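# Close the footlocker lid over three cartons

## Task

Get the footlocker's lid fully closed with all three cartons sitting inside, and have the footlocker upright at the end. It fails if the lid drops shut from anything beyond slightly open, if it is slammed, or if the footlocker tips over or is left leaning. It only counts if everything stays that way without the robot holding any of it.

## Robot and tools

ROBOT. A single-arm Hello Robot Stretch 4, about 1.6 m tall. It has an omni-wheel base whose rim lies within 0.23 m of the base origin, a lift riding a mast, an arm that telescopes forward, a wrist with yaw, pitch and roll joints, and a two-finger gripper. A loose object may occasionally get a short shove from outside.

FRAMES. Base frame: origin on the floor below the base centre, x ahead, y to the left, z up. hand_pose is reported in this frame and marks a point between the open fingertips; with all wrist joints at zero its axes line up with the base frame. Its printed value may be slightly wrong. The odometry frame is the base frame as it was when the scene began.

execute_actions. Arguments: "actions", a list holding one action or nothing (nothing just reports state and images), and "cameras", a list chosen from head_camera, head_left_camera, head_right_camera, wrist_camera, all. Omitted, null or ["all"] gives every camera; [] gives none. An action contains "base", "joints" or both, optionally with "pace" and "contact_limits"; alternatively it is {"end_of_arm": "enable_torque"} by itself, which re-powers any wrist or gripper motor that shut off so it holds in place.
- "base" takes exactly one relative move, measured from where the base last reported itself: {"translate_m": d} straight ahead in metres, forward positive, -2 to 2; {"strafe_m": d} sideways in metres, left positive, -2 to 2; {"rotate_rad": d} turn in place in radians, counter-clockwise from above positive, -3.2 to 3.2.
- "joints" is a set of absolute targets by name: lift_m 0 to 1.2 (m); arm_m 0 to 0.55 (m extension); wrist_yaw_rad -1.134 to 4.276 (0 points ahead, positive turns left, 3.14 tucked back, above 3.4 the arm may block it); wrist_pitch_rad -1.117 to 4.259 (0 level, 1.57 pointing down); wrist_roll_rad -1.117 to 4.259 (0 keeps the fingers at equal height, positive turns clockwise viewed from behind the gripper); gripper_m -0.038 to 0.141 (fingertip gap in m; below 0 the tips squeeze each other). Done tolerances: ±0.004 for lift, arm and gripper, ±0.02 for yaw and roll, ±0.05 for pitch.
- "pace": "slow", "default", "fast" or "max" (default if omitted). Base top speeds are 0.1, 0.3, 0.4, 0.6 m/s and 1, 2, 3, 4 rad/s respectively, reduced when the lift is above 0.2 at the start, to as low as 0.3 m/s and 1 rad/s at 1.2.
- "contact_limits": {"arm_m": v}, v from 0 (gentlest) to 0.75 (firmest), default 0.5; the arm stops once it pushes that hard.
All motions in an action start together and may finish at different moments; no action exceeds 15 s. A joint or base not mentioned may keep driving toward its previous target without this showing in the statuses. A joint target outside its range is clipped and reported; any unknown key or other invalid value rejects the whole call and nothing moves. Once a result reports a stop, later execute_actions, wait and finished_scene calls in the same reply are skipped. Example: {"base": {"translate_m": 0.3}, "joints": {"gripper_m": 0.05}, "pace": "fast"}. To unfold the wrist early on, send lift_m 0.4 together with wrist_yaw_rad 0.

wait: {"seconds": 0 to 10}; commands nothing and returns state and images. zoom_image: {"camera": name, "region": [x0, y0, x1, y1]} in pixels of that camera's most recent full image, top-left is (0, 0), region no larger than 504 by 504. finished_scene: {"scene": current scene number}; ends the scene for good and reports success, so the lid must already be shut and stable.

CAMERAS. head_camera sits atop the mast looking forward and down (turn the base to look around). head_left_camera and head_right_camera are fisheyes on either side of it, aimed more steeply down, showing the base and arm. wrist_camera looks along the fingers, tips near the bottom of its image. The "pictures" line lists images in order. Calibration lines give K, distortion and T_world_to_cam (base frame to camera), with small per-scene errors, larger for the wrist camera.

RESULTS. base_status and joint_status: "done"; "off_target" (resting short, maybe still pushing); "contact_stop_at_<key>" (blocked, target dropped, that part can go slack: a lift may sag, wheels may roll); "limit_stop_at_<name>", including limit_stop_at_tilt (leaning over 6 degrees; lift, arm and wheels go slack) and limit_stop_at_own_body (about to hit itself, likely with pitch below -0.2 plus roll below -0.4 or above 4; move away from the body); "time_out"; "torque_fault" (a wrist motor overloaded and went limp until enable_torque). on_its_own covers things not commanded; "held at" means the held target. lidar_m: 12 horizontal distances, 30-degree sectors starting straight ahead and going counter-clockwise (4th left, 7th behind, 10th right); "-" means nothing seen or closer than 0.25 m. wrist_depth_mm: 7x7 grid of depths, 100 to 2000 mm. base_odometry counts wheel turns; a gap above about 0.1 rad between turned_by_wheels and turned_by_imu signals a bump or slip. base_tilt in degrees, forward and right positive. motor_effort in percent, bracket is the last action's peak; wheel positive means turning right.

GRIPPING. Command a gap smaller than the object; a harder squeeze pulls it toward the wrist. Neither the reading nor "done" proves a grasp; look for a gripper_m effort change. If the tips snag on a surface below, raise the lift.

AVOID. Lowering the lid fast or letting it drop from more than slightly open; hard pushes or high contact limits; knocking the footlocker over or leaving it tilted; carrying over 1 kg with arm_m above 0.2 while driving or turning, especially at fast paces; a high steady push that could tip the robot; overloading a level gripper (about 2 kg) or jamming it, which causes torque faults.

Each tool is called after "Request:" as name([rows], argument=value, ...), one row to a line, values as JSON.

## Session

Request:
execute_actions(actions=[])

Scene clock: 0.00 s.
base_odometry: x=+0.000 y=+0.000 heading=+0.000 (m, m, rad; odometry frame)
turned_by_wheels: +0.000 (rad since the last result)
turned_by_imu: +0.000 (rad since the last result)
base_tilt: forward=+0.3 right=-0.4 (deg)
lidar_m: 1.74 1.74 2.53 1.42 1.41 1.57 1.44 1.44 1.62 2.47 2.46 2.74
base_status: not commanded
joint_positions: lift_m=+0.250 arm_m=-0.001 wrist_yaw_rad=+3.161 wrist_pitch_rad=-0.006 wrist_roll_rad=+0.006 gripper_m=+0.057
joint_status: not commanded
motor_effort: lift_m=+18 arm_m=+0 wrist_yaw_rad=+0 wrist_pitch_rad=-7 wrist_roll_rad=+1 gripper_m=-1 wheel_0=+0 wheel_1=+0 wheel_2=+0 (%)
hand_pose: x=-0.1200 y=+0.0819 z=+0.4296 quat_wxyz=(-0.010, +0.003, +0.003, +1.000) (m; base frame)
wrist_depth_mm: - 140 263 1756 1921 - - / - 111 138 1756 1863 - - / - 112 138 1708 1863 - - / - 123 154 1661 1863 1983 - / 137 144 1576 1618 1808 1983 - / 809 1464 1537 1661 211 1863 1863 / 1138 1308 1098 1229 1160 1078 1160
pictures: head_camera, head_left_camera, head_right_camera, wrist_camera
Images, in order (width x height): head_camera 420x560, head_left_camera 420x672, head_right_camera 420x672, wrist_camera 616x392.

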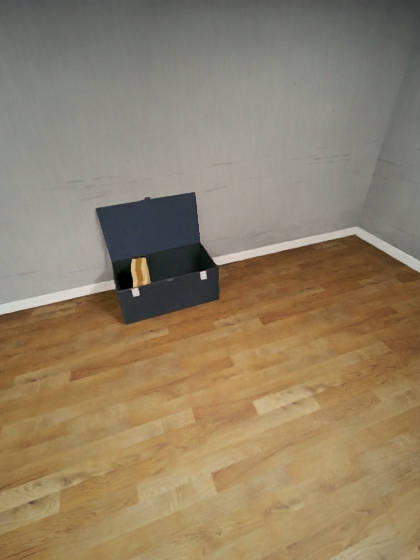

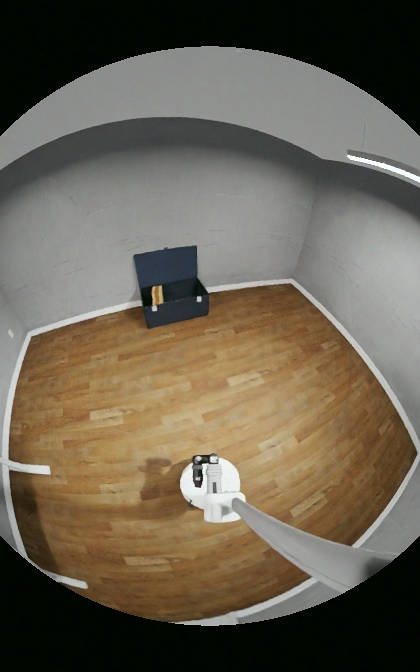

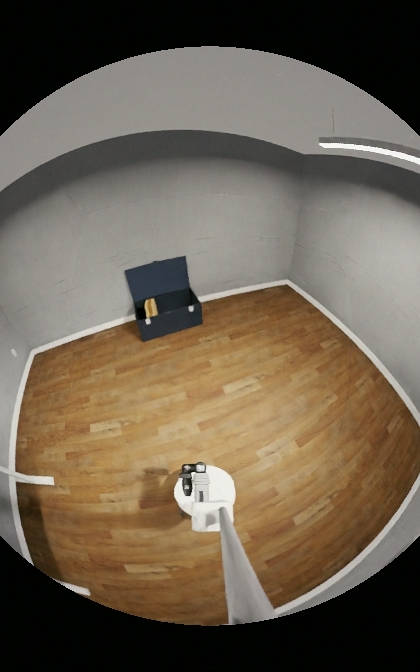

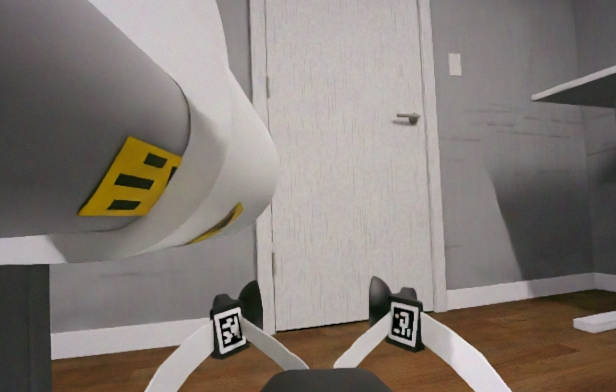

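Request:
zoom_image(camera="head_camera", region=[80, 180, 240, 340])

Region (80, 180, 240, 340) of head_camera's 420x560 image, scaled by 3.150, with more detail than that image has.

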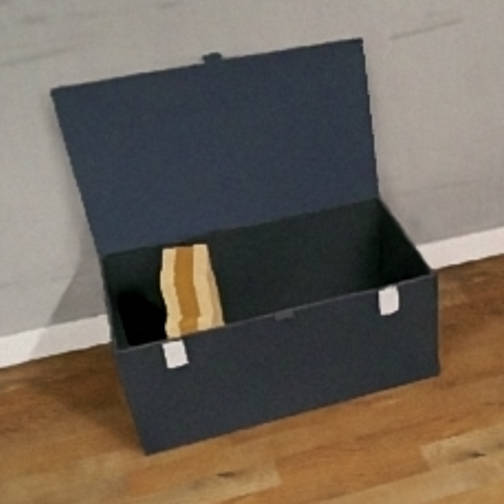

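Request:
execute_actions([
  {"base":{"rotate_rad":0.367},"joints":{"lift_m":0.6,"wrist_yaw_rad":0},"pace":"fast"},
], cameras=[])

Request:
execute_actions([
  {"base":{"translate_m":1.2},"joints":{"wrist_pitch_rad":0.8},"pace":"fast"},
])

Scene clock: 10.17 s.
base_odometry: x=+0.000 y=+0.000 heading=+0.367 (m, m, rad; odometry frame)
turned_by_wheels: +0.367 (rad since the last result)
turned_by_imu: +0.374 (rad since the last result)
base_tilt: forward=+0.3 right=-0.4 (deg)
lidar_m: 1.69 2.36 1.44 1.40 1.50 1.46 1.44 1.48 2.16 2.50 2.61 1.80
base_status: done
joint_positions: lift_m=+0.600 arm_m=-0.001 wrist_yaw_rad=+0.000 wrist_pitch_rad=-0.006 wrist_roll_rad=+0.006 gripper_m=+0.057
joint_status: all done
motor_effort: lift_m=+22(23) arm_m=+0(0) wrist_yaw_rad=+0(4) wrist_pitch_rad=-5(4) wrist_roll_rad=+2(1) gripper_m=-3(2) wheel_0=-1(9) wheel_1=-1(10) wheel_2=-1(14) (%)
hand_pose: x=+0.4586 y=-0.0873 z=+0.7798 quat_wxyz=(+1.000, +0.003, -0.003, +0.000) (m; base frame)
wrist_depth_mm: - - - - - - - / - - - - - - - / - - - - - - - / - - - - - - - / - - - - - - - / - - - 1983 211 1983 - / - - 1921 1464 1537 1537 -
pictures: none
No camera images: the call's "cameras" was empty. Leave "cameras" out to get every camera's image.

Scene clock: 14.47 s.
base_odometry: x=+1.120 y=+0.431 heading=+0.367 (m, m, rad; odometry frame)
turned_by_wheels: +0.000 (rad since the last result)
turned_by_imu: +0.002 (rad since the last result)
base_tilt: forward=+0.3 right=-0.4 (deg)
lidar_m: 0.53 1.12 1.59 2.16 1.60 2.09 2.64 2.82 2.60 2.55 0.78 0.56
base_status: done
joint_positions: lift_m=+0.600 arm_m=-0.001 wrist_yaw_rad=+0.000 wrist_pitch_rad=+0.801 wrist_roll_rad=+0.006 gripper_m=+0.057
joint_status: all done
motor_effort: lift_m=+22(22) arm_m=+0(1) wrist_yaw_rad=+0(0) wrist_pitch_rad=-1(3) wrist_roll_rad=+0(0) gripper_m=-2(2) wheel_0=+2(10) wheel_1=+3(10) wheel_2=-1(15) (%)
hand_pose: x=+0.3709 y=-0.0874 z=+0.5708 quat_wxyz=(+0.921, +0.003, +0.390, -0.001) (m; base frame)
wrist_depth_mm: 842 831 798 768 750 741 750 / 931 946 878 842 831 820 820 / 1060 1042 946 707 904 917 878 / 1118 1118 991 691 1025 1008 904 / 991 976 715 741 931 931 854 / 878 866 544 591 211 585 591 / 778 778 741 668 715 676 723
pictures: head_camera, head_left_camera, head_right_camera, wrist_camera
camera_calibration (this result's frames):
wrist_camera: T_world_to_cam=[[-0.0457534, -0.997425, -0.0552275, -0.0330799], [-0.685415, 0.0715637, -0.724627, 0.738252], [0.726713, 0.00469964, -0.686925, 0.34612], [0, 0, 0, 1]] pos_world=[0.252966, -0.0874534, 0.770889]
Images, in order (width x height): head_camera 420x560, head_left_camera 420x672, head_right_camera 420x672, wrist_camera 616x392.

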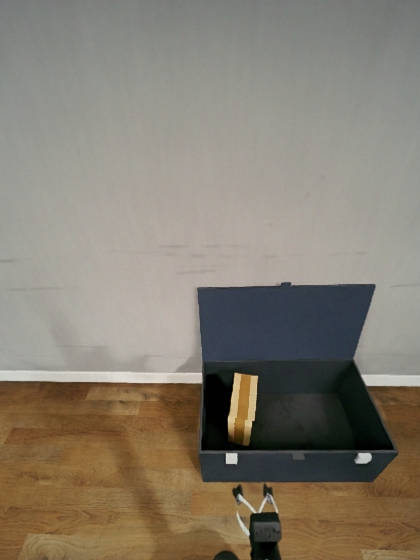

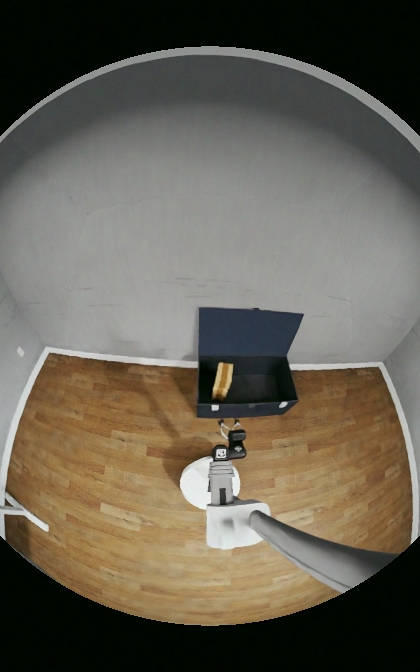

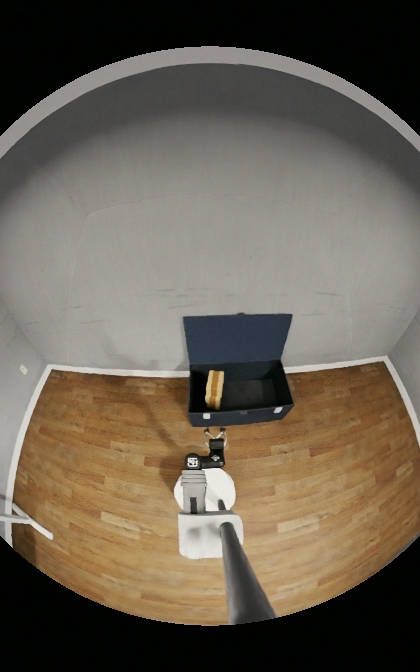

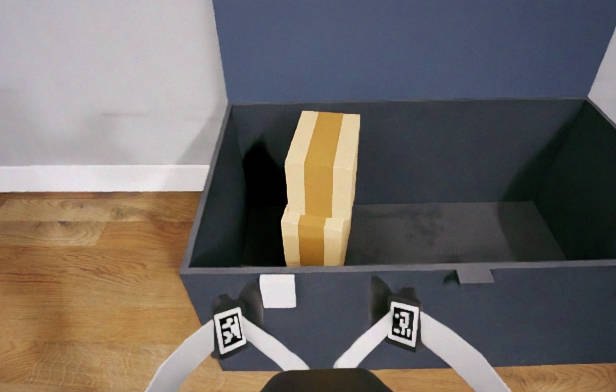

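Request:
zoom_image(camera="wrist_camera", region=[180, 90, 460, 310])

Request:
zoom_image(camera="head_camera", region=[190, 270, 410, 500])

Region (180, 90, 460, 310) of wrist_camera's 616x392 image, scaled by 1.800; it fills the top 396 rows of this view, and the rest is white.

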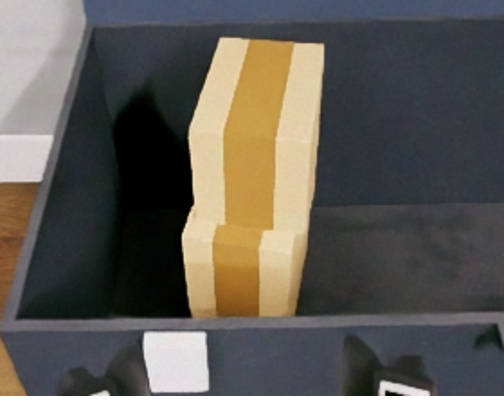

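Region (190, 270, 410, 500) of head_camera's 420x560 image, scaled by 2.191, with more detail than that image has; it fills the left 482 columns of this view, and the rest is white.

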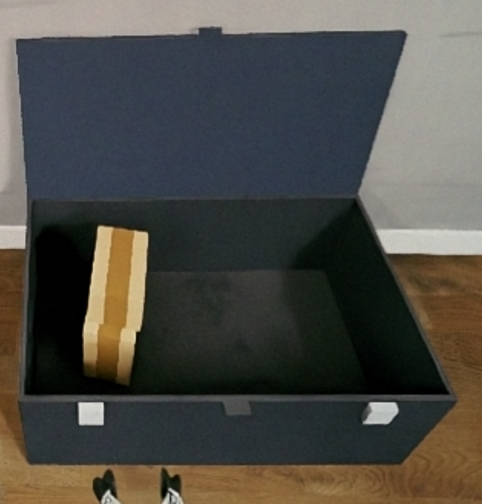

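Request:
execute_actions([
  {"base":{"translate_m":0.27},"joints":{"wrist_pitch_rad":1.57,"wrist_roll_rad":0.2,"arm_m":0.40,"gripper_m":0.141,"lift_m":0.62}},
], cameras=[])

Request:
execute_actions([
  {"base":{"strafe_m":-0.038}},
])

Scene clock: 46.43 s.
base_odometry: x=+1.372 y=+0.527 heading=+0.368 (m, m, rad; odometry frame)
turned_by_wheels: +0.000 (rad since the last result)
turned_by_imu: +0.001 (rad since the last result)
base_tilt: forward=+0.2 right=-0.5 (deg)
lidar_m: 0.26 0.31 1.22 2.14 1.73 2.09 2.93 3.09 2.64 2.55 0.37 0.30
base_status: done
joint_positions: lift_m=+0.620 arm_m=+0.399 wrist_yaw_rad=+0.000 wrist_pitch_rad=+1.570 wrist_roll_rad=+0.200 gripper_m=+0.141
joint_status: all done
motor_effort: lift_m=+22(22) arm_m=+8(8) wrist_yaw_rad=+0(1) wrist_pitch_rad=+1(4) wrist_roll_rad=+2(2) gripper_m=+1(2) wheel_0=+3(8) wheel_1=+4(9) wheel_2=-3(13) (%)
hand_pose: x=+0.5700 y=-0.0874 z=+0.5094 quat_wxyz=(+0.704, +0.070, +0.703, -0.070) (m; base frame)
wrist_depth_mm: 222 234 254 274 296 324 357 / 274 297 327 359 402 445 554 / 647 399 452 569 723 723 723 / 750 496 715 597 723 732 715 / 741 488 715 355 357 715 715 / 732 421 647 355 355 209 707 / 723 723 521 155 496 634 621
pictures: none
No camera images: the call's "cameras" was empty. Leave "cameras" out to get every camera's image.

Scene clock: 47.43 s.
base_odometry: x=+1.385 y=+0.492 heading=+0.367 (m, m, rad; odometry frame)
turned_by_wheels: +0.000 (rad since the last result)
turned_by_imu: +0.000 (rad since the last result)
base_tilt: forward=+0.2 right=-0.3 (deg)
lidar_m: 0.25 0.26 1.20 2.16 1.76 2.13 2.86 3.08 2.61 2.51 0.36 0.28
base_status: done
joint_positions: lift_m=+0.620 arm_m=+0.399 wrist_yaw_rad=+0.000 wrist_pitch_rad=+1.570 wrist_roll_rad=+0.200 gripper_m=+0.141
joint_status: not commanded
motor_effort: lift_m=+22(22) arm_m=+7(8) wrist_yaw_rad=+0(0) wrist_pitch_rad=+2(0) wrist_roll_rad=+2(1) gripper_m=-1(0) wheel_0=+2(11) wheel_1=-3(12) wheel_2=+0(0) (%)
hand_pose: x=+0.5700 y=-0.0874 z=+0.5094 quat_wxyz=(+0.704, +0.070, +0.703, -0.070) (m; base frame)
wrist_depth_mm: 221 234 253 274 297 324 353 / 272 297 325 359 404 439 554 / 404 402 452 569 723 723 723 / 741 496 715 480 707 715 715 / 732 477 707 355 707 715 707 / 732 394 654 353 707 211 707 / 723 413 591 155 699 634 627
pictures: head_camera, head_left_camera, head_right_camera, wrist_camera
camera_calibration (this result's frames):
wrist_camera: T_world_to_cam=[[-0.262337, -0.964943, -0.00801766, 0.0748596], [-0.963932, 0.262431, -0.0443383, 0.659146], [0.044888, -0.00390309, -0.998984, 0.706131], [0, 0, 0, 1]] pos_world=[0.623314, -0.0979888, 0.73524]
Images, in order (width x height): head_camera 420x560, head_left_camera 420x672, head_right_camera 420x672, wrist_camera 616x392.

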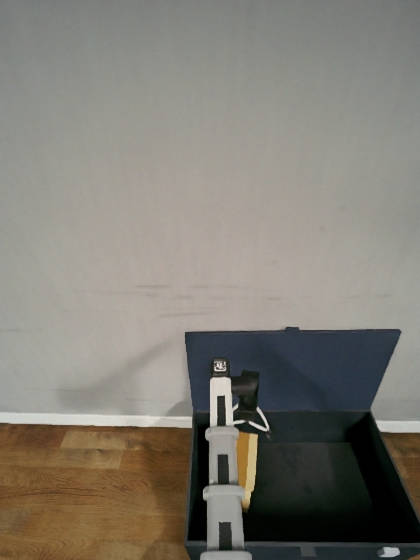

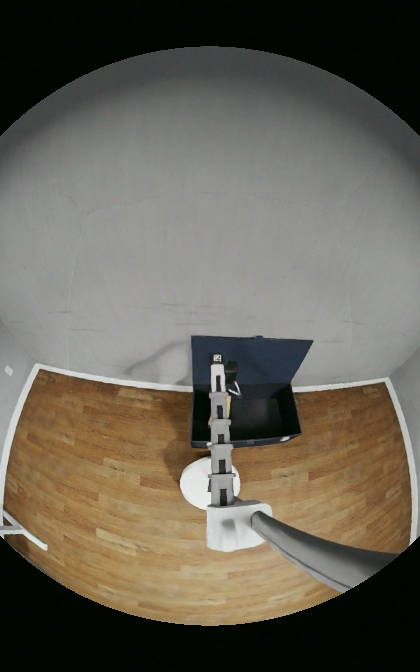

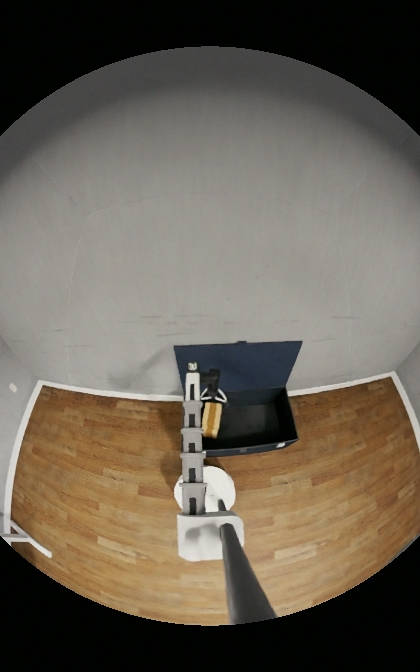

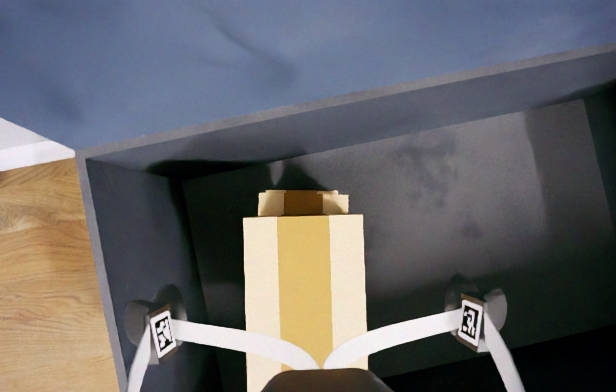

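Request:
execute_actions([
  {"base":{"strafe_m":0.018},"joints":{"arm_m":0.367,"lift_m":0.51}},
], cameras=["wrist_camera","head_right_camera"])

Scene clock: 59.50 s.
base_odometry: x=+1.379 y=+0.509 heading=+0.368 (m, m, rad; odometry frame)
turned_by_wheels: +0.000 (rad since the last result)
turned_by_imu: +0.000 (rad since the last result)
base_tilt: forward=+0.3 right=-0.4 (deg)
lidar_m: 0.27 0.26 1.19 2.15 1.75 2.06 2.91 3.08 2.62 2.54 0.40 0.27
base_status: done
joint_positions: lift_m=+0.510 arm_m=+0.368 wrist_yaw_rad=+0.000 wrist_pitch_rad=+1.570 wrist_roll_rad=+0.200 gripper_m=+0.141
joint_status: all done
motor_effort: lift_m=+14(20) arm_m=-7(6) wrist_yaw_rad=+1(0) wrist_pitch_rad=+2(2) wrist_roll_rad=+1(1) gripper_m=+0(1) wheel_0=-2(11) wheel_1=+3(10) wheel_2=+0(1) (%)
hand_pose: x=+0.5394 y=-0.0874 z=+0.4000 quat_wxyz=(+0.704, +0.071, +0.703, -0.070) (m; base frame)
wrist_depth_mm: 246 258 279 293 314 351 402 / 291 315 359 415 480 574 615 / 319 439 569 609 609 615 609 / 320 455 603 247 249 603 603 / 319 424 603 247 247 603 609 / 314 332 245 246 245 209 597 / 621 329 496 155 245 580 569
pictures: head_right_camera, wrist_camera
camera_calibration (this result's frames):
wrist_camera: T_world_to_cam=[[-0.262527, -0.964891, -0.00799007, 0.0660636], [-0.963885, 0.26262, -0.0442369, 0.624797], [0.0447822, -0.0039119, -0.998989, 0.59828], [0, 0, 0, 1]] pos_world=[0.592783, -0.0979993, 0.625842]
Images, in order (width x height): head_right_camera 420x672, wrist_camera 616x392.

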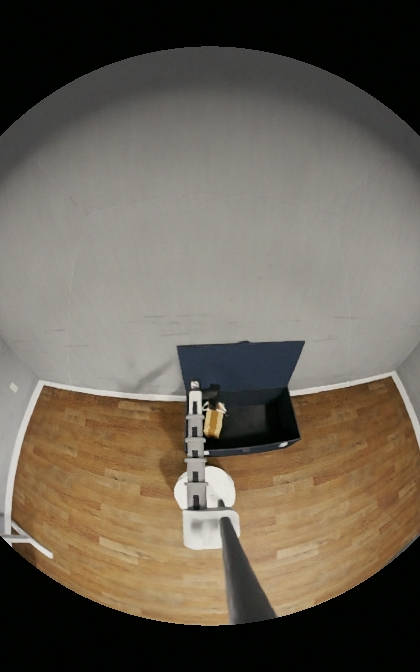

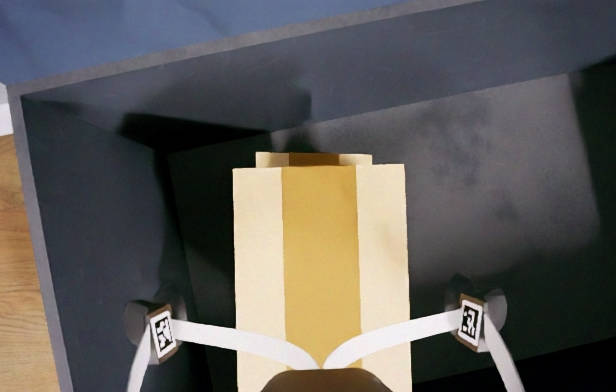

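Request:
execute_actions([
  {"base":{"strafe_m":-0.005},"joints":{"lift_m":0.445},"pace":"slow"},
], cameras=["wrist_camera"])

Scene clock: 64.40 s.
base_odometry: x=+1.381 y=+0.504 heading=+0.367 (m, m, rad; odometry frame)
turned_by_wheels: +0.000 (rad since the last result)
turned_by_imu: +0.000 (rad since the last result)
base_tilt: forward=+0.3 right=-0.4 (deg)
lidar_m: 0.26 0.29 1.17 2.16 1.72 2.10 2.92 3.10 2.62 2.52 0.39 0.29
base_status: done
joint_positions: lift_m=+0.445 arm_m=+0.368 wrist_yaw_rad=+0.000 wrist_pitch_rad=+1.570 wrist_roll_rad=+0.200 gripper_m=+0.141
joint_status: all done
motor_effort: lift_m=+13(15) arm_m=-7(7) wrist_yaw_rad=+1(0) wrist_pitch_rad=+2(3) wrist_roll_rad=+1(2) gripper_m=-1(0) wheel_0=+5(5) wheel_1=-6(6) wheel_2=+0(1) (%)
hand_pose: x=+0.5394 y=-0.0874 z=+0.3351 quat_wxyz=(+0.704, +0.071, +0.703, -0.070) (m; base frame)
wrist_depth_mm: 227 232 256 281 312 351 399 / 283 317 357 410 480 554 544 / 327 445 521 544 544 544 544 / 312 466 184 183 183 549 544 / 297 436 182 182 182 549 549 / 285 340 181 181 181 208 539 / 276 336 180 155 180 530 535
pictures: wrist_camera
camera_calibration (this result's frames):
wrist_camera: T_world_to_cam=[[-0.262528, -0.964891, -0.0079901, 0.0655448], [-0.963885, 0.26262, -0.044237, 0.621924], [0.0447823, -0.00391191, -0.998989, 0.533431], [0, 0, 0, 1]] pos_world=[0.592782, -0.0979993, 0.560928]
Images, in order (width x height): wrist_camera 616x392.

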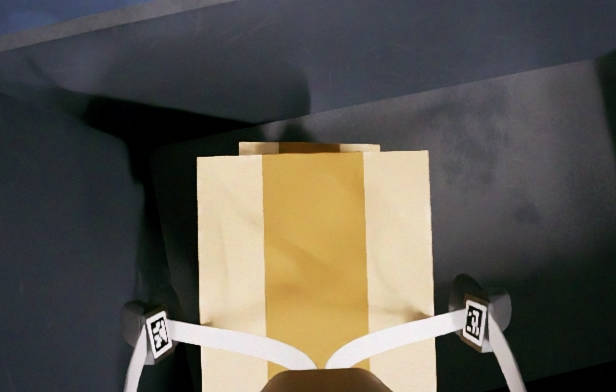

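Request:
execute_actions([
  {"joints":{"gripper_m":0.06}},
], cameras=["wrist_camera","head_right_camera"])

Scene clock: 69.17 s.
base_odometry: x=+1.381 y=+0.504 heading=+0.367 (m, m, rad; odometry frame)
turned_by_wheels: +0.000 (rad since the last result)
turned_by_imu: +0.000 (rad since the last result)
base_tilt: forward=+0.1 right=-0.4 (deg)
lidar_m: 0.26 0.30 1.20 2.16 1.74 2.07 2.91 3.11 2.62 2.53 0.38 0.29
base_status: not commanded
joint_positions: lift_m=+0.445 arm_m=+0.368 wrist_yaw_rad=+0.000 wrist_pitch_rad=+1.570 wrist_roll_rad=+0.200 gripper_m=+0.060
joint_status: all done
motor_effort: lift_m=+17(17) arm_m=-6(7) wrist_yaw_rad=+0(1) wrist_pitch_rad=+1(6) wrist_roll_rad=+1(2) gripper_m=-23(21) wheel_0=+4(5) wheel_1=-6(6) wheel_2=+0(0) (%)
hand_pose: x=+0.5394 y=-0.0874 z=+0.3348 quat_wxyz=(+0.704, +0.070, +0.703, -0.070) (m; base frame)
wrist_depth_mm: 224 235 258 285 317 355 402 / 286 319 362 413 488 544 544 / 325 449 504 301 544 535 544 / 310 459 173 173 174 539 544 / 296 436 172 171 172 535 535 / 283 375 171 171 171 535 535 / 276 176 169 169 169 535 525
pictures: head_right_camera, wrist_camera
camera_calibration (this result's frames):
wrist_camera: T_world_to_cam=[[-0.262309, -0.964951, -0.00798966, 0.0654218], [-0.963944, 0.262401, -0.0442354, 0.621933], [0.0447815, -0.00390174, -0.998989, 0.533101], [0, 0, 0, 1]] pos_world=[0.592797, -0.0979872, 0.560597]
Images, in order (width x height): head_right_camera 420x672, wrist_camera 616x392.

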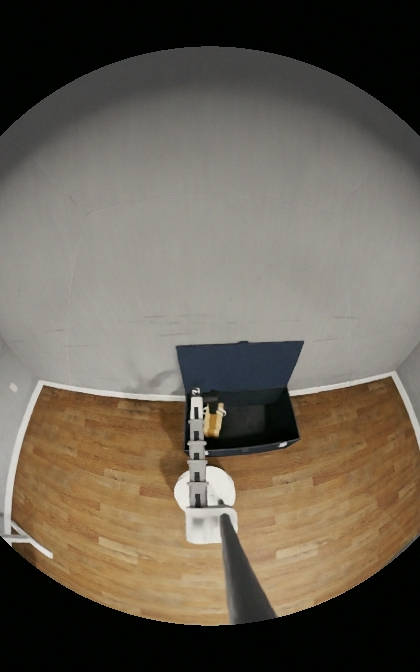

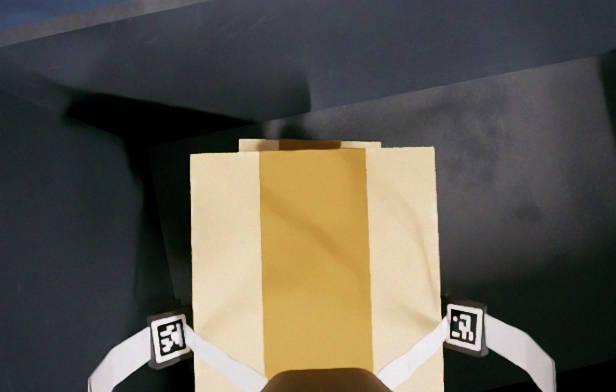

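Request:
execute_actions([
  {"joints":{"lift_m":0.465}},
], cameras=[])

Request:
execute_actions([
  {"base":{"strafe_m":-0.27},"joints":{"wrist_roll_rad":0.0},"pace":"slow"},
], cameras=[])

Request:
execute_actions([
  {"joints":{"lift_m":0.26}},
])

Scene clock: 76.03 s.
base_odometry: x=+1.381 y=+0.504 heading=+0.367 (m, m, rad; odometry frame)
turned_by_wheels: +0.000 (rad since the last result)
turned_by_imu: +0.000 (rad since the last result)
base_tilt: forward=+0.2 right=-0.4 (deg)
lidar_m: 0.25 0.31 1.20 2.19 1.75 2.09 2.92 3.09 2.59 2.54 0.37 0.30
base_status: not commanded
joint_positions: lift_m=+0.464 arm_m=+0.368 wrist_yaw_rad=+0.000 wrist_pitch_rad=+1.570 wrist_roll_rad=+0.200 gripper_m=+0.060
joint_status: all done
motor_effort: lift_m=+25(26) arm_m=-7(7) wrist_yaw_rad=+0(0) wrist_pitch_rad=+0(2) wrist_roll_rad=+1(1) gripper_m=-21(21) wheel_0=+4(4) wheel_1=-6(6) wheel_2=+0(0) (%)
hand_pose: x=+0.5394 y=-0.0874 z=+0.3542 quat_wxyz=(+0.704, +0.070, +0.703, -0.070) (m; base frame)
wrist_depth_mm: 238 244 259 286 317 353 402 / 285 317 359 415 484 564 559 / 327 452 512 564 559 559 559 / 310 466 174 173 174 559 559 / 296 430 172 172 172 554 559 / 282 377 171 171 171 554 554 / 273 176 169 169 170 549 530
pictures: none
No camera images: the call's "cameras" was empty. Leave "cameras" out to get every camera's image.

Scene clock: 79.87 s.
base_odometry: x=+1.478 y=+0.253 heading=+0.367 (m, m, rad; odometry frame)
turned_by_wheels: +0.000 (rad since the last result)
turned_by_imu: +0.000 (rad since the last result)
base_tilt: forward=+0.2 right=-0.4 (deg)
lidar_m: 0.25 0.27 0.39 2.44 1.97 2.54 2.93 3.12 2.32 2.26 0.40 0.29
base_status: done
joint_positions: lift_m=+0.464 arm_m=+0.368 wrist_yaw_rad=+0.000 wrist_pitch_rad=+1.570 wrist_roll_rad=+0.000 gripper_m=+0.060
joint_status: all done
motor_effort: lift_m=+25(25) arm_m=-7(6) wrist_yaw_rad=+0(0) wrist_pitch_rad=+2(3) wrist_roll_rad=-2(3) gripper_m=-21(21) wheel_0=+4(10) wheel_1=-6(9) wheel_2=+0(0) (%)
hand_pose: x=+0.5394 y=-0.0874 z=+0.3542 quat_wxyz=(+0.707, +0.000, +0.707, +0.000) (m; base frame)
wrist_depth_mm: 265 267 270 271 271 270 270 / 384 389 392 397 397 394 392 / 564 559 559 539 544 554 473 / 319 439 174 173 173 559 473 / 317 473 172 172 172 559 473 / 322 462 171 170 170 549 473 / 345 176 170 169 169 549 452
pictures: none
No camera images: the call's "cameras" was empty. Leave "cameras" out to get every camera's image.

Scene clock: 81.80 s.
base_odometry: x=+1.478 y=+0.253 heading=+0.367 (m, m, rad; odometry frame)
turned_by_wheels: +0.000 (rad since the last result)
turned_by_imu: +0.000 (rad since the last result)
base_tilt: forward=+0.2 right=-0.4 (deg)
lidar_m: 0.27 0.27 0.38 2.46 2.00 2.53 2.95 3.09 2.34 2.26 0.39 0.27
base_status: not commanded
joint_positions: lift_m=+0.260 arm_m=+0.368 wrist_yaw_rad=+0.000 wrist_pitch_rad=+1.570 wrist_roll_rad=+0.000 gripper_m=+0.060
joint_status: all done
motor_effort: lift_m=+18(22) arm_m=-7(7) wrist_yaw_rad=+0(0) wrist_pitch_rad=+0(1) wrist_roll_rad=+0(1) gripper_m=-21(20) wheel_0=+4(4) wheel_1=-5(5) wheel_2=+0(0) (%)
hand_pose: x=+0.5394 y=-0.0874 z=+0.1498 quat_wxyz=(+0.707, +0.000, +0.707, +0.000) (m; base frame)
wrist_depth_mm: 266 266 270 272 272 271 270 / 353 355 355 355 353 353 355 / 351 351 353 353 353 353 353 / 298 349 174 173 174 349 353 / 314 347 172 172 172 349 347 / 330 347 171 171 171 347 345 / 345 176 170 169 169 343 343
pictures: head_camera, head_left_camera, head_right_camera, wrist_camera
camera_calibration (this result's frames):
wrist_camera: T_world_to_cam=[[-0.0660032, -0.997789, -0.00780234, -0.0448528], [-0.996824, 0.0662846, -0.0441498, 0.614275], [0.0445694, 0.00486352, -0.998994, 0.349153], [0, 0, 0, 1]] pos_world=[0.593802, -0.0871686, 0.375572]
Images, in order (width x height): head_camera 420x560, head_left_camera 420x672, head_right_camera 420x672, wrist_camera 616x392.

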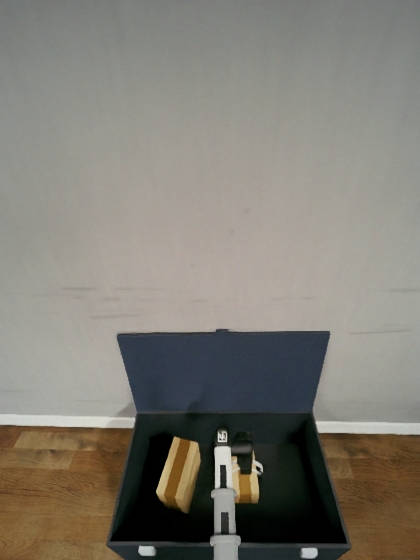

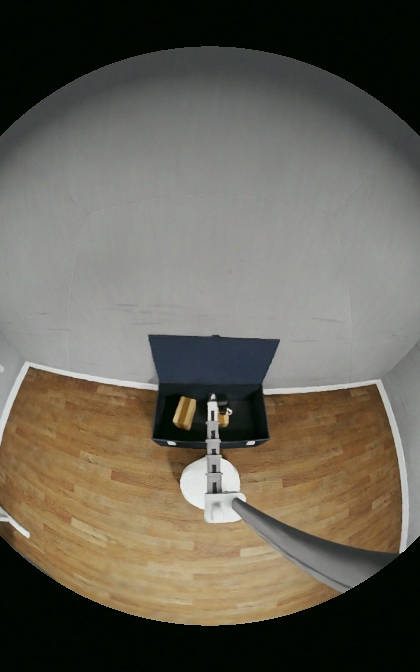

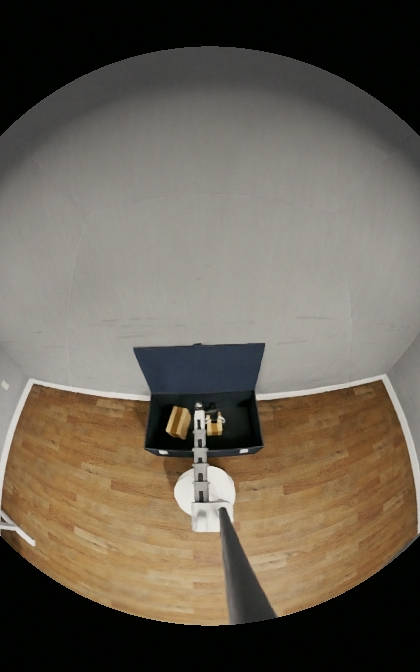

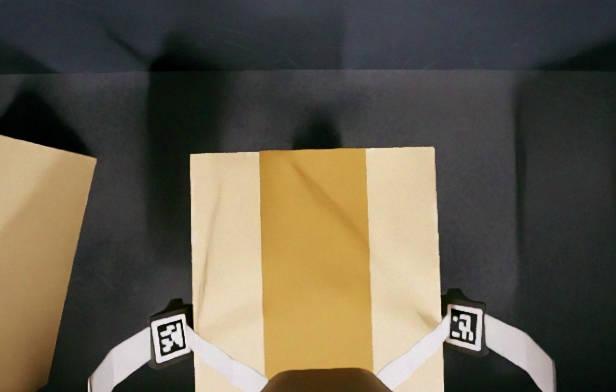

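Request:
zoom_image(camera="head_camera", region=[100, 400, 360, 560])

Region (100, 400, 360, 560) of head_camera's 420x560 image, scaled by 1.938, with more detail than that image has; it fills the top 310 rows of this view, and the rest is white.

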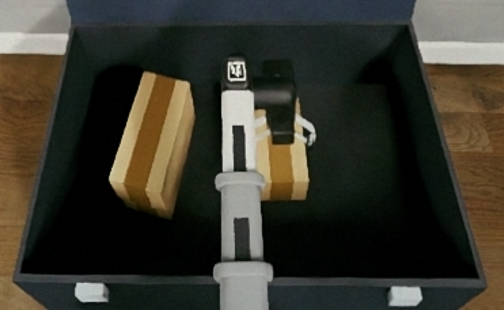

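Request:
execute_actions([
  {"joints":{"lift_m":0.212},"pace":"slow"},
], cameras=["wrist_camera","head_left_camera"])

Scene clock: 89.43 s.
base_odometry: x=+1.478 y=+0.253 heading=+0.367 (m, m, rad; odometry frame)
turned_by_wheels: +0.000 (rad since the last result)
turned_by_imu: +0.000 (rad since the last result)
base_tilt: forward=+0.3 right=-0.3 (deg)
lidar_m: 0.25 0.28 0.38 2.45 1.99 2.54 2.92 3.08 2.34 2.26 0.39 0.29
base_status: not commanded
joint_positions: lift_m=+0.212 arm_m=+0.368 wrist_yaw_rad=+0.000 wrist_pitch_rad=+1.570 wrist_roll_rad=+0.000 gripper_m=+0.060
joint_status: all done
motor_effort: lift_m=+17(18) arm_m=-7(7) wrist_yaw_rad=+0(0) wrist_pitch_rad=+2(1) wrist_roll_rad=+0(1) gripper_m=-23(22) wheel_0=+4(4) wheel_1=-6(6) wheel_2=+0(0) (%)
hand_pose: x=+0.5394 y=-0.0874 z=+0.1018 quat_wxyz=(+0.707, +0.000, +0.707, +0.000) (m; base frame)
wrist_depth_mm: 264 268 271 271 272 271 268 / 306 304 304 306 306 304 304 / 303 304 303 304 303 304 303 / 297 303 174 173 174 301 303 / 300 301 172 172 172 301 300 / 298 301 171 171 171 300 300 / 297 176 170 169 169 298 298
pictures: head_left_camera, wrist_camera
camera_calibration (this result's frames):
wrist_camera: T_world_to_cam=[[-0.0659804, -0.99779, -0.00780232, -0.0452397], [-0.996825, 0.0662618, -0.0441498, 0.612153], [0.0445693, 0.00486452, -0.998994, 0.301222], [0, 0, 0, 1]] pos_world=[0.593799, -0.0871674, 0.327593]
Images, in order (width x height): head_left_camera 420x672, wrist_camera 616x392.

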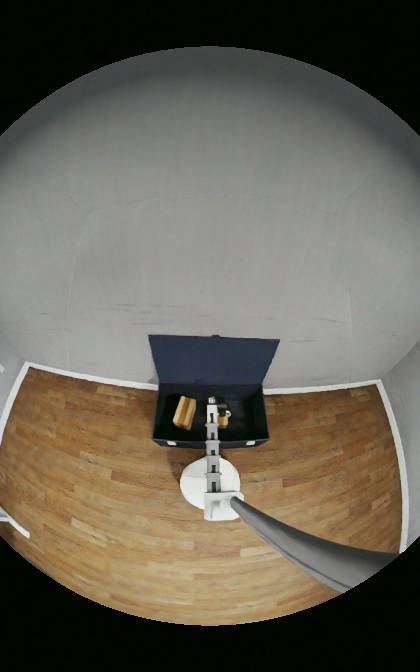

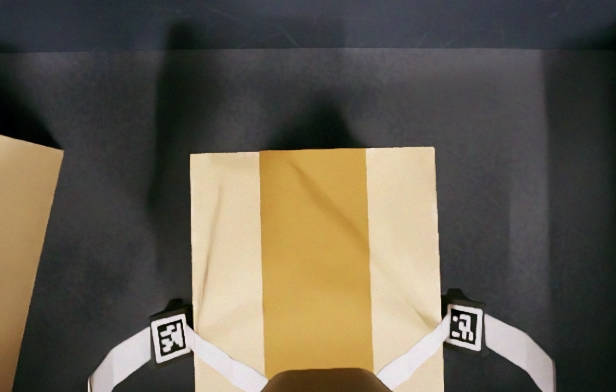

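Request:
execute_actions([
  {"joints":{"lift_m":0.206, "gripper_m":0.141},"pace":"slow"},
], cameras=[])

Request:
execute_actions([
  {"joints":{"lift_m":0.45},"pace":"fast"},
], cameras=["wrist_camera","head_camera"])

Scene clock: 95.37 s.
base_odometry: x=+1.478 y=+0.253 heading=+0.367 (m, m, rad; odometry frame)
turned_by_wheels: +0.000 (rad since the last result)
turned_by_imu: +0.000 (rad since the last result)
base_tilt: forward=+0.2 right=-0.4 (deg)
lidar_m: 0.25 0.28 0.38 2.43 1.99 2.54 2.94 3.11 2.33 2.24 0.39 0.26
base_status: not commanded
joint_positions: lift_m=+0.206 arm_m=+0.368 wrist_yaw_rad=+0.000 wrist_pitch_rad=+1.570 wrist_roll_rad=+0.000 gripper_m=+0.141
joint_status: all done
motor_effort: lift_m=+17(18) arm_m=-6(7) wrist_yaw_rad=+1(3) wrist_pitch_rad=+1(9) wrist_roll_rad=+0(1) gripper_m=+1(21) wheel_0=+4(4) wheel_1=-6(6) wheel_2=+0(0) (%)
hand_pose: x=+0.5391 y=-0.0874 z=+0.0958 quat_wxyz=(+0.707, +0.000, +0.707, +0.000) (m; base frame)
wrist_depth_mm: 263 266 266 267 270 267 266 / 301 301 304 301 301 304 303 / 300 300 301 300 301 301 301 / 298 300 181 179 180 298 300 / 297 297 179 179 180 298 297 / 294 297 179 178 179 203 297 / 296 294 177 152 177 294 294
pictures: none
No camera images: the call's "cameras" was empty. Leave "cameras" out to get every camera's image.

Scene clock: 97.03 s.
base_odometry: x=+1.478 y=+0.253 heading=+0.367 (m, m, rad; odometry frame)
turned_by_wheels: +0.000 (rad since the last result)
turned_by_imu: +0.000 (rad since the last result)
base_tilt: forward=+0.1 right=-0.3 (deg)
lidar_m: 0.25 0.28 0.39 2.44 2.03 2.53 2.93 3.09 2.34 2.26 0.40 0.27
base_status: not commanded
joint_positions: lift_m=+0.450 arm_m=+0.368 wrist_yaw_rad=+0.000 wrist_pitch_rad=+1.570 wrist_roll_rad=+0.000 gripper_m=+0.141
joint_status: all done
motor_effort: lift_m=+21(23) arm_m=-6(6) wrist_yaw_rad=+1(1) wrist_pitch_rad=+1(1) wrist_roll_rad=+0(1) gripper_m=-1(4) wheel_0=+4(4) wheel_1=-5(5) wheel_2=+0(0) (%)
hand_pose: x=+0.5392 y=-0.0874 z=+0.3395 quat_wxyz=(+0.707, +0.000, +0.707, +0.000) (m; base frame)
wrist_depth_mm: 264 264 268 270 268 270 267 / 382 384 387 389 394 389 387 / 544 544 539 544 544 544 473 / 304 442 544 427 554 549 477 / 309 469 544 424 544 544 473 / 322 402 544 421 539 210 473 / 345 535 535 155 539 539 473
pictures: head_camera, wrist_camera
camera_calibration (this result's frames):
wrist_camera: T_world_to_cam=[[-0.0659271, -0.997794, -0.00779914, -0.0434277], [-0.996831, 0.0662082, -0.0441043, 0.622444], [0.0445234, 0.00486675, -0.998996, 0.538692], [0, 0, 0, 1]] pos_world=[0.593623, -0.0871645, 0.565265]
Images, in order (width x height): head_camera 420x560, wrist_camera 616x392.

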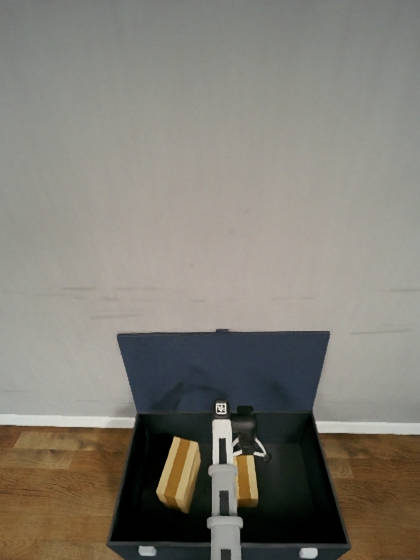

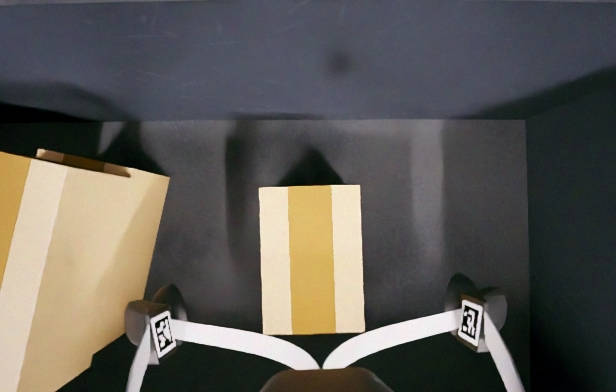

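Request:
execute_actions([
  {"base":{"strafe_m":0.081},"joints":{"lift_m":0.95,"arm_m":0.40,"wrist_pitch_rad":1.1}},
], cameras=["wrist_camera","head_camera"])

Scene clock: 121.40 s.
base_odometry: x=+1.449 y=+0.328 heading=+0.367 (m, m, rad; odometry frame)
turned_by_wheels: +0.000 (rad since the last result)
turned_by_imu: +0.000 (rad since the last result)
base_tilt: forward=+0.1 right=-0.3 (deg)
lidar_m: 0.27 0.28 0.40 2.37 1.93 2.37 2.92 3.11 2.41 2.33 0.37 0.27
base_status: done
joint_positions: lift_m=+0.950 arm_m=+0.399 wrist_yaw_rad=+0.000 wrist_pitch_rad=+1.101 wrist_roll_rad=+0.000 gripper_m=+0.141
joint_status: all done
motor_effort: lift_m=+22(23) arm_m=+8(7) wrist_yaw_rad=+0(0) wrist_pitch_rad=-2(7) wrist_roll_rad=+1(0) gripper_m=+0(1) wheel_0=-2(12) wheel_1=+3(12) wheel_2=+0(1) (%)
hand_pose: x=+0.7001 y=-0.0874 z=+0.8706 quat_wxyz=(+0.852, +0.000, +0.523, +0.000) (m; base frame)
wrist_depth_mm: 193 193 192 191 190 189 187 / 228 228 225 224 224 221 220 / 278 277 274 271 270 267 264 / 351 351 347 329 340 336 334 / 379 377 377 377 379 379 382 / 517 449 473 508 473 210 521 / 1042 699 759 156 732 707 991
pictures: head_camera, wrist_camera
camera_calibration (this result's frames):
wrist_camera: T_world_to_cam=[[-0.0550597, -0.997808, -0.0367103, -0.0110879], [-0.869468, 0.0659892, -0.489561, 1.10495], [0.490911, 0.00496334, -0.871196, 0.638361], [0, 0, 0, 1]] pos_world=[0.646731, -0.0871468, 1.09667]
Images, in order (width x height): head_camera 420x560, wrist_camera 616x392.

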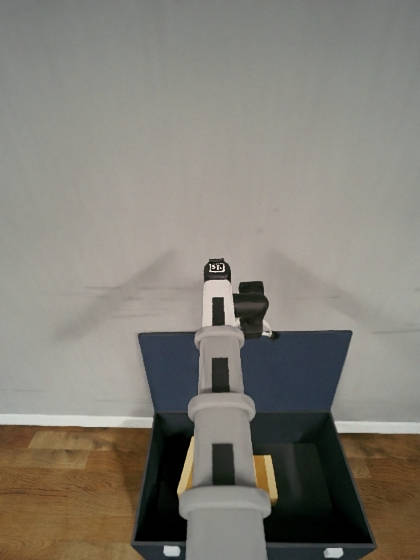

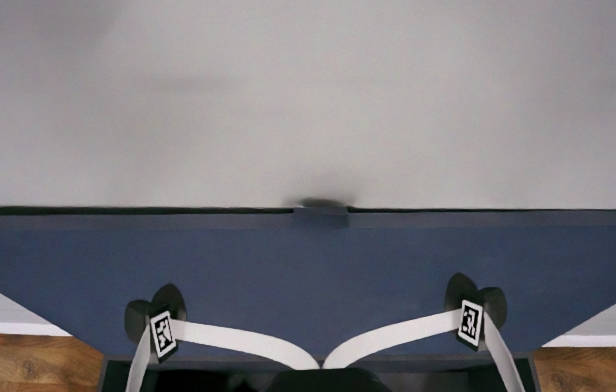

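Request:
zoom_image(camera="wrist_camera", region=[240, 160, 400, 270])

Region (240, 160, 400, 270) of wrist_camera's 616x392 image, scaled by 3.150; it fills the top 346 rows of this view, and the rest is white.

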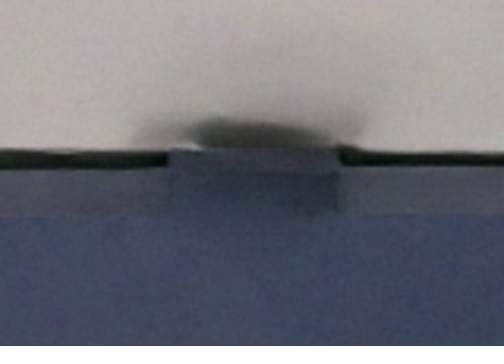

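Request:
execute_actions([
  {"base":{"strafe_m":-0.83},"joints":{"arm_m":0.3,"wrist_yaw_rad":1.2,"gripper_m":0.06}},
], cameras=[])

Request:
execute_actions([
  {"joints":{"lift_m":0.31,"wrist_pitch_rad":0.0},"pace":"fast"},
])

Scene clock: 209.60 s.
base_odometry: x=+1.747 y=-0.446 heading=+0.367 (m, m, rad; odometry frame)
turned_by_wheels: +0.000 (rad since the last result)
turned_by_imu: -0.001 (rad since the last result)
base_tilt: forward=+0.3 right=-0.5 (deg)
lidar_m: 0.74 0.45 0.43 1.13 2.69 3.06 2.97 2.11 1.56 1.49 1.06 0.75
base_status: done
joint_positions: lift_m=+0.950 arm_m=+0.301 wrist_yaw_rad=+1.200 wrist_pitch_rad=+1.101 wrist_roll_rad=+0.000 gripper_m=+0.060
joint_status: all done
motor_effort: lift_m=+21(22) arm_m=-7(7) wrist_yaw_rad=+1(6) wrist_pitch_rad=-1(5) wrist_roll_rad=+0(2) gripper_m=-4(3) wheel_0=+1(13) wheel_1=-2(12) wheel_2=+0(0) (%)
hand_pose: x=+0.6009 y=+0.0900 z=+0.8707 quat_wxyz=(+0.703, -0.295, +0.432, +0.481) (m; base frame)
wrist_depth_mm: 1708 1661 1205 627 418 289 233 / 1537 1182 1160 683 452 309 246 / 1430 1229 1336 778 508 332 260 / 1308 1229 1160 891 574 357 276 / 1205 1078 1138 1025 654 384 293 / 1098 991 222 1098 213 413 310 / 1042 1042 991 1025 723 392 332
pictures: none
No camera images: the call's "cameras" was empty. Leave "cameras" out to get every camera's image.

Scene clock: 212.30 s.
base_odometry: x=+1.747 y=-0.446 heading=+0.367 (m, m, rad; odometry frame)
turned_by_wheels: +0.000 (rad since the last result)
turned_by_imu: +0.000 (rad since the last result)
base_tilt: forward=+0.3 right=-0.4 (deg)
lidar_m: 0.75 0.49 0.44 1.13 2.64 3.06 2.97 2.10 1.56 1.50 1.05 0.74
base_status: not commanded
joint_positions: lift_m=+0.310 arm_m=+0.301 wrist_yaw_rad=+1.200 wrist_pitch_rad=+0.003 wrist_roll_rad=+0.000 gripper_m=+0.060
joint_status: all done
motor_effort: lift_m=+15(19) arm_m=-7(7) wrist_yaw_rad=+0(1) wrist_pitch_rad=-5(12) wrist_roll_rad=+0(1) gripper_m=-3(5) wheel_0=+1(2) wheel_1=-2(2) wheel_2=+0(0) (%)
hand_pose: x=+0.6582 y=+0.2372 z=+0.4877 quat_wxyz=(+0.825, -0.001, +0.001, +0.565) (m; base frame)
wrist_depth_mm: - - 1921 654 370 278 229 / - - - 564 373 279 227 / - - - 549 370 279 228 / - - - 517 364 282 228 / - - - 496 368 283 229 / 960 1025 223 480 213 283 229 / 931 778 683 387 355 252 234
pictures: head_camera, head_left_camera, head_right_camera, wrist_camera
camera_calibration (this result's frames):
wrist_camera: T_world_to_cam=[[0.932705, -0.354565, -0.0659113, -0.492025], [-0.046912, 0.0619265, -0.996978, 0.566622], [0.357575, 0.932978, 0.0411259, -0.253555], [0, 0, 0, 1]] pos_world=[0.576161, 0.0270178, 0.542907]
Images, in order (width x height): head_camera 420x560, head_left_camera 420x672, head_right_camera 420x672, wrist_camera 616x392.

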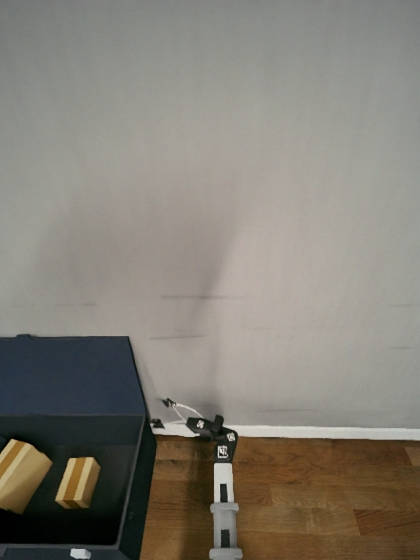

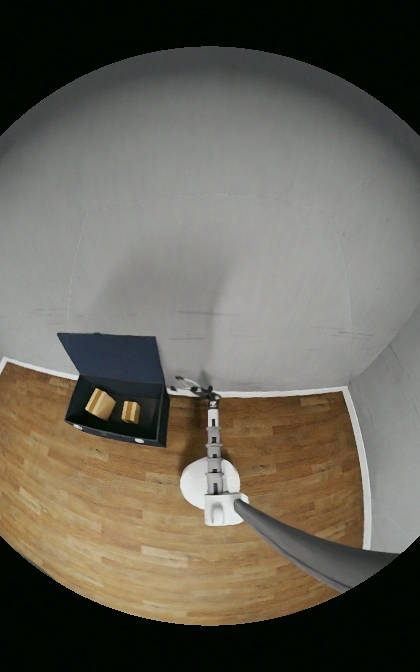

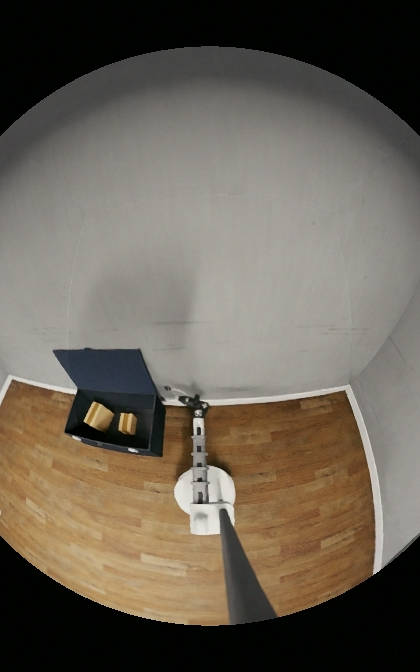

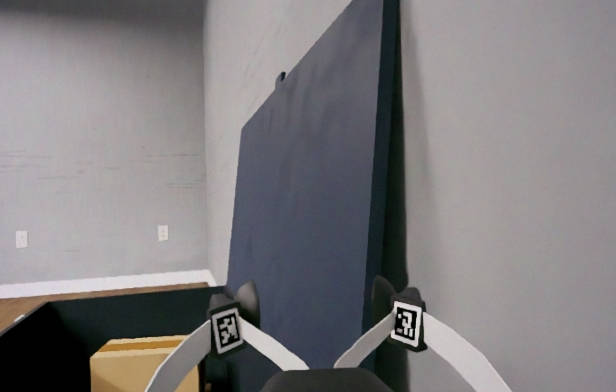

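Request:
execute_actions([
  {"base":{"strafe_m":0.05},"joints":{"lift_m":0.245,"arm_m":0.37},"contact_limits":{"arm_m":0.15},"pace":"slow"},
], cameras=["wrist_camera","head_camera"])

Scene clock: 224.20 s.
base_odometry: x=+1.729 y=-0.400 heading=+0.367 (m, m, rad; odometry frame)
turned_by_wheels: +0.000 (rad since the last result)
turned_by_imu: +0.000 (rad since the last result)
base_tilt: forward=+0.2 right=-0.4 (deg)
lidar_m: 0.74 0.41 0.41 3.14 2.59 3.04 2.97 2.18 1.60 1.54 1.05 0.78
base_status: done
joint_positions: lift_m=+0.245 arm_m=+0.369 wrist_yaw_rad=+1.200 wrist_pitch_rad=+0.003 wrist_roll_rad=+0.000 gripper_m=+0.060
joint_status: all done
motor_effort: lift_m=+15(15) arm_m=+8(8) wrist_yaw_rad=+1(1) wrist_pitch_rad=-6(6) wrist_roll_rad=+1(0) gripper_m=-2(4) wheel_0=-5(6) wheel_1=+5(9) wheel_2=+0(0) (%)
contact_limits: arm_m 0.15
hand_pose: x=+0.7257 y=+0.2372 z=+0.4228 quat_wxyz=(+0.825, -0.001, +0.001, +0.565) (m; base frame)
wrist_depth_mm: - - 1336 347 267 191 158 / - - 1366 349 271 192 158 / - - 946 342 272 193 160 / - - 831 330 274 195 160 / - - 741 343 276 195 160 / 891 946 222 327 213 195 161 / 707 715 377 277 249 174 161
pictures: head_camera, wrist_camera
camera_calibration (this result's frames):
wrist_camera: T_world_to_cam=[[0.932707, -0.354562, -0.0659109, -0.559249], [-0.0468959, 0.0619679, -0.996976, 0.505047], [0.357574, 0.932977, 0.0411704, -0.275034], [0, 0, 0, 1]] pos_world=[0.643645, 0.0270156, 0.477982]
Images, in order (width x height): head_camera 420x560, wrist_camera 616x392.

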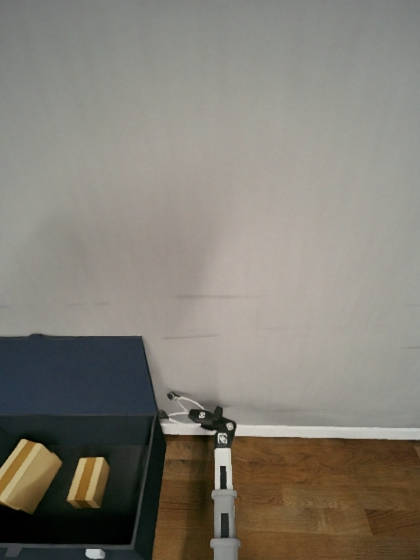

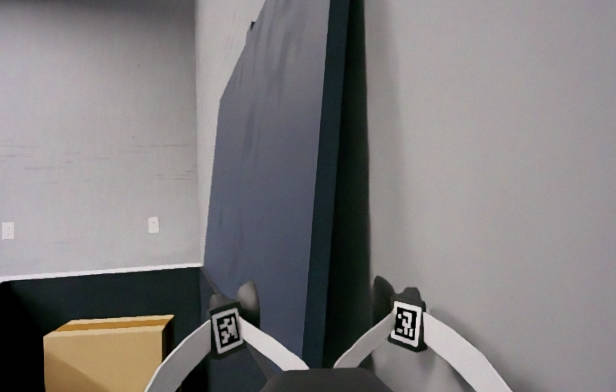

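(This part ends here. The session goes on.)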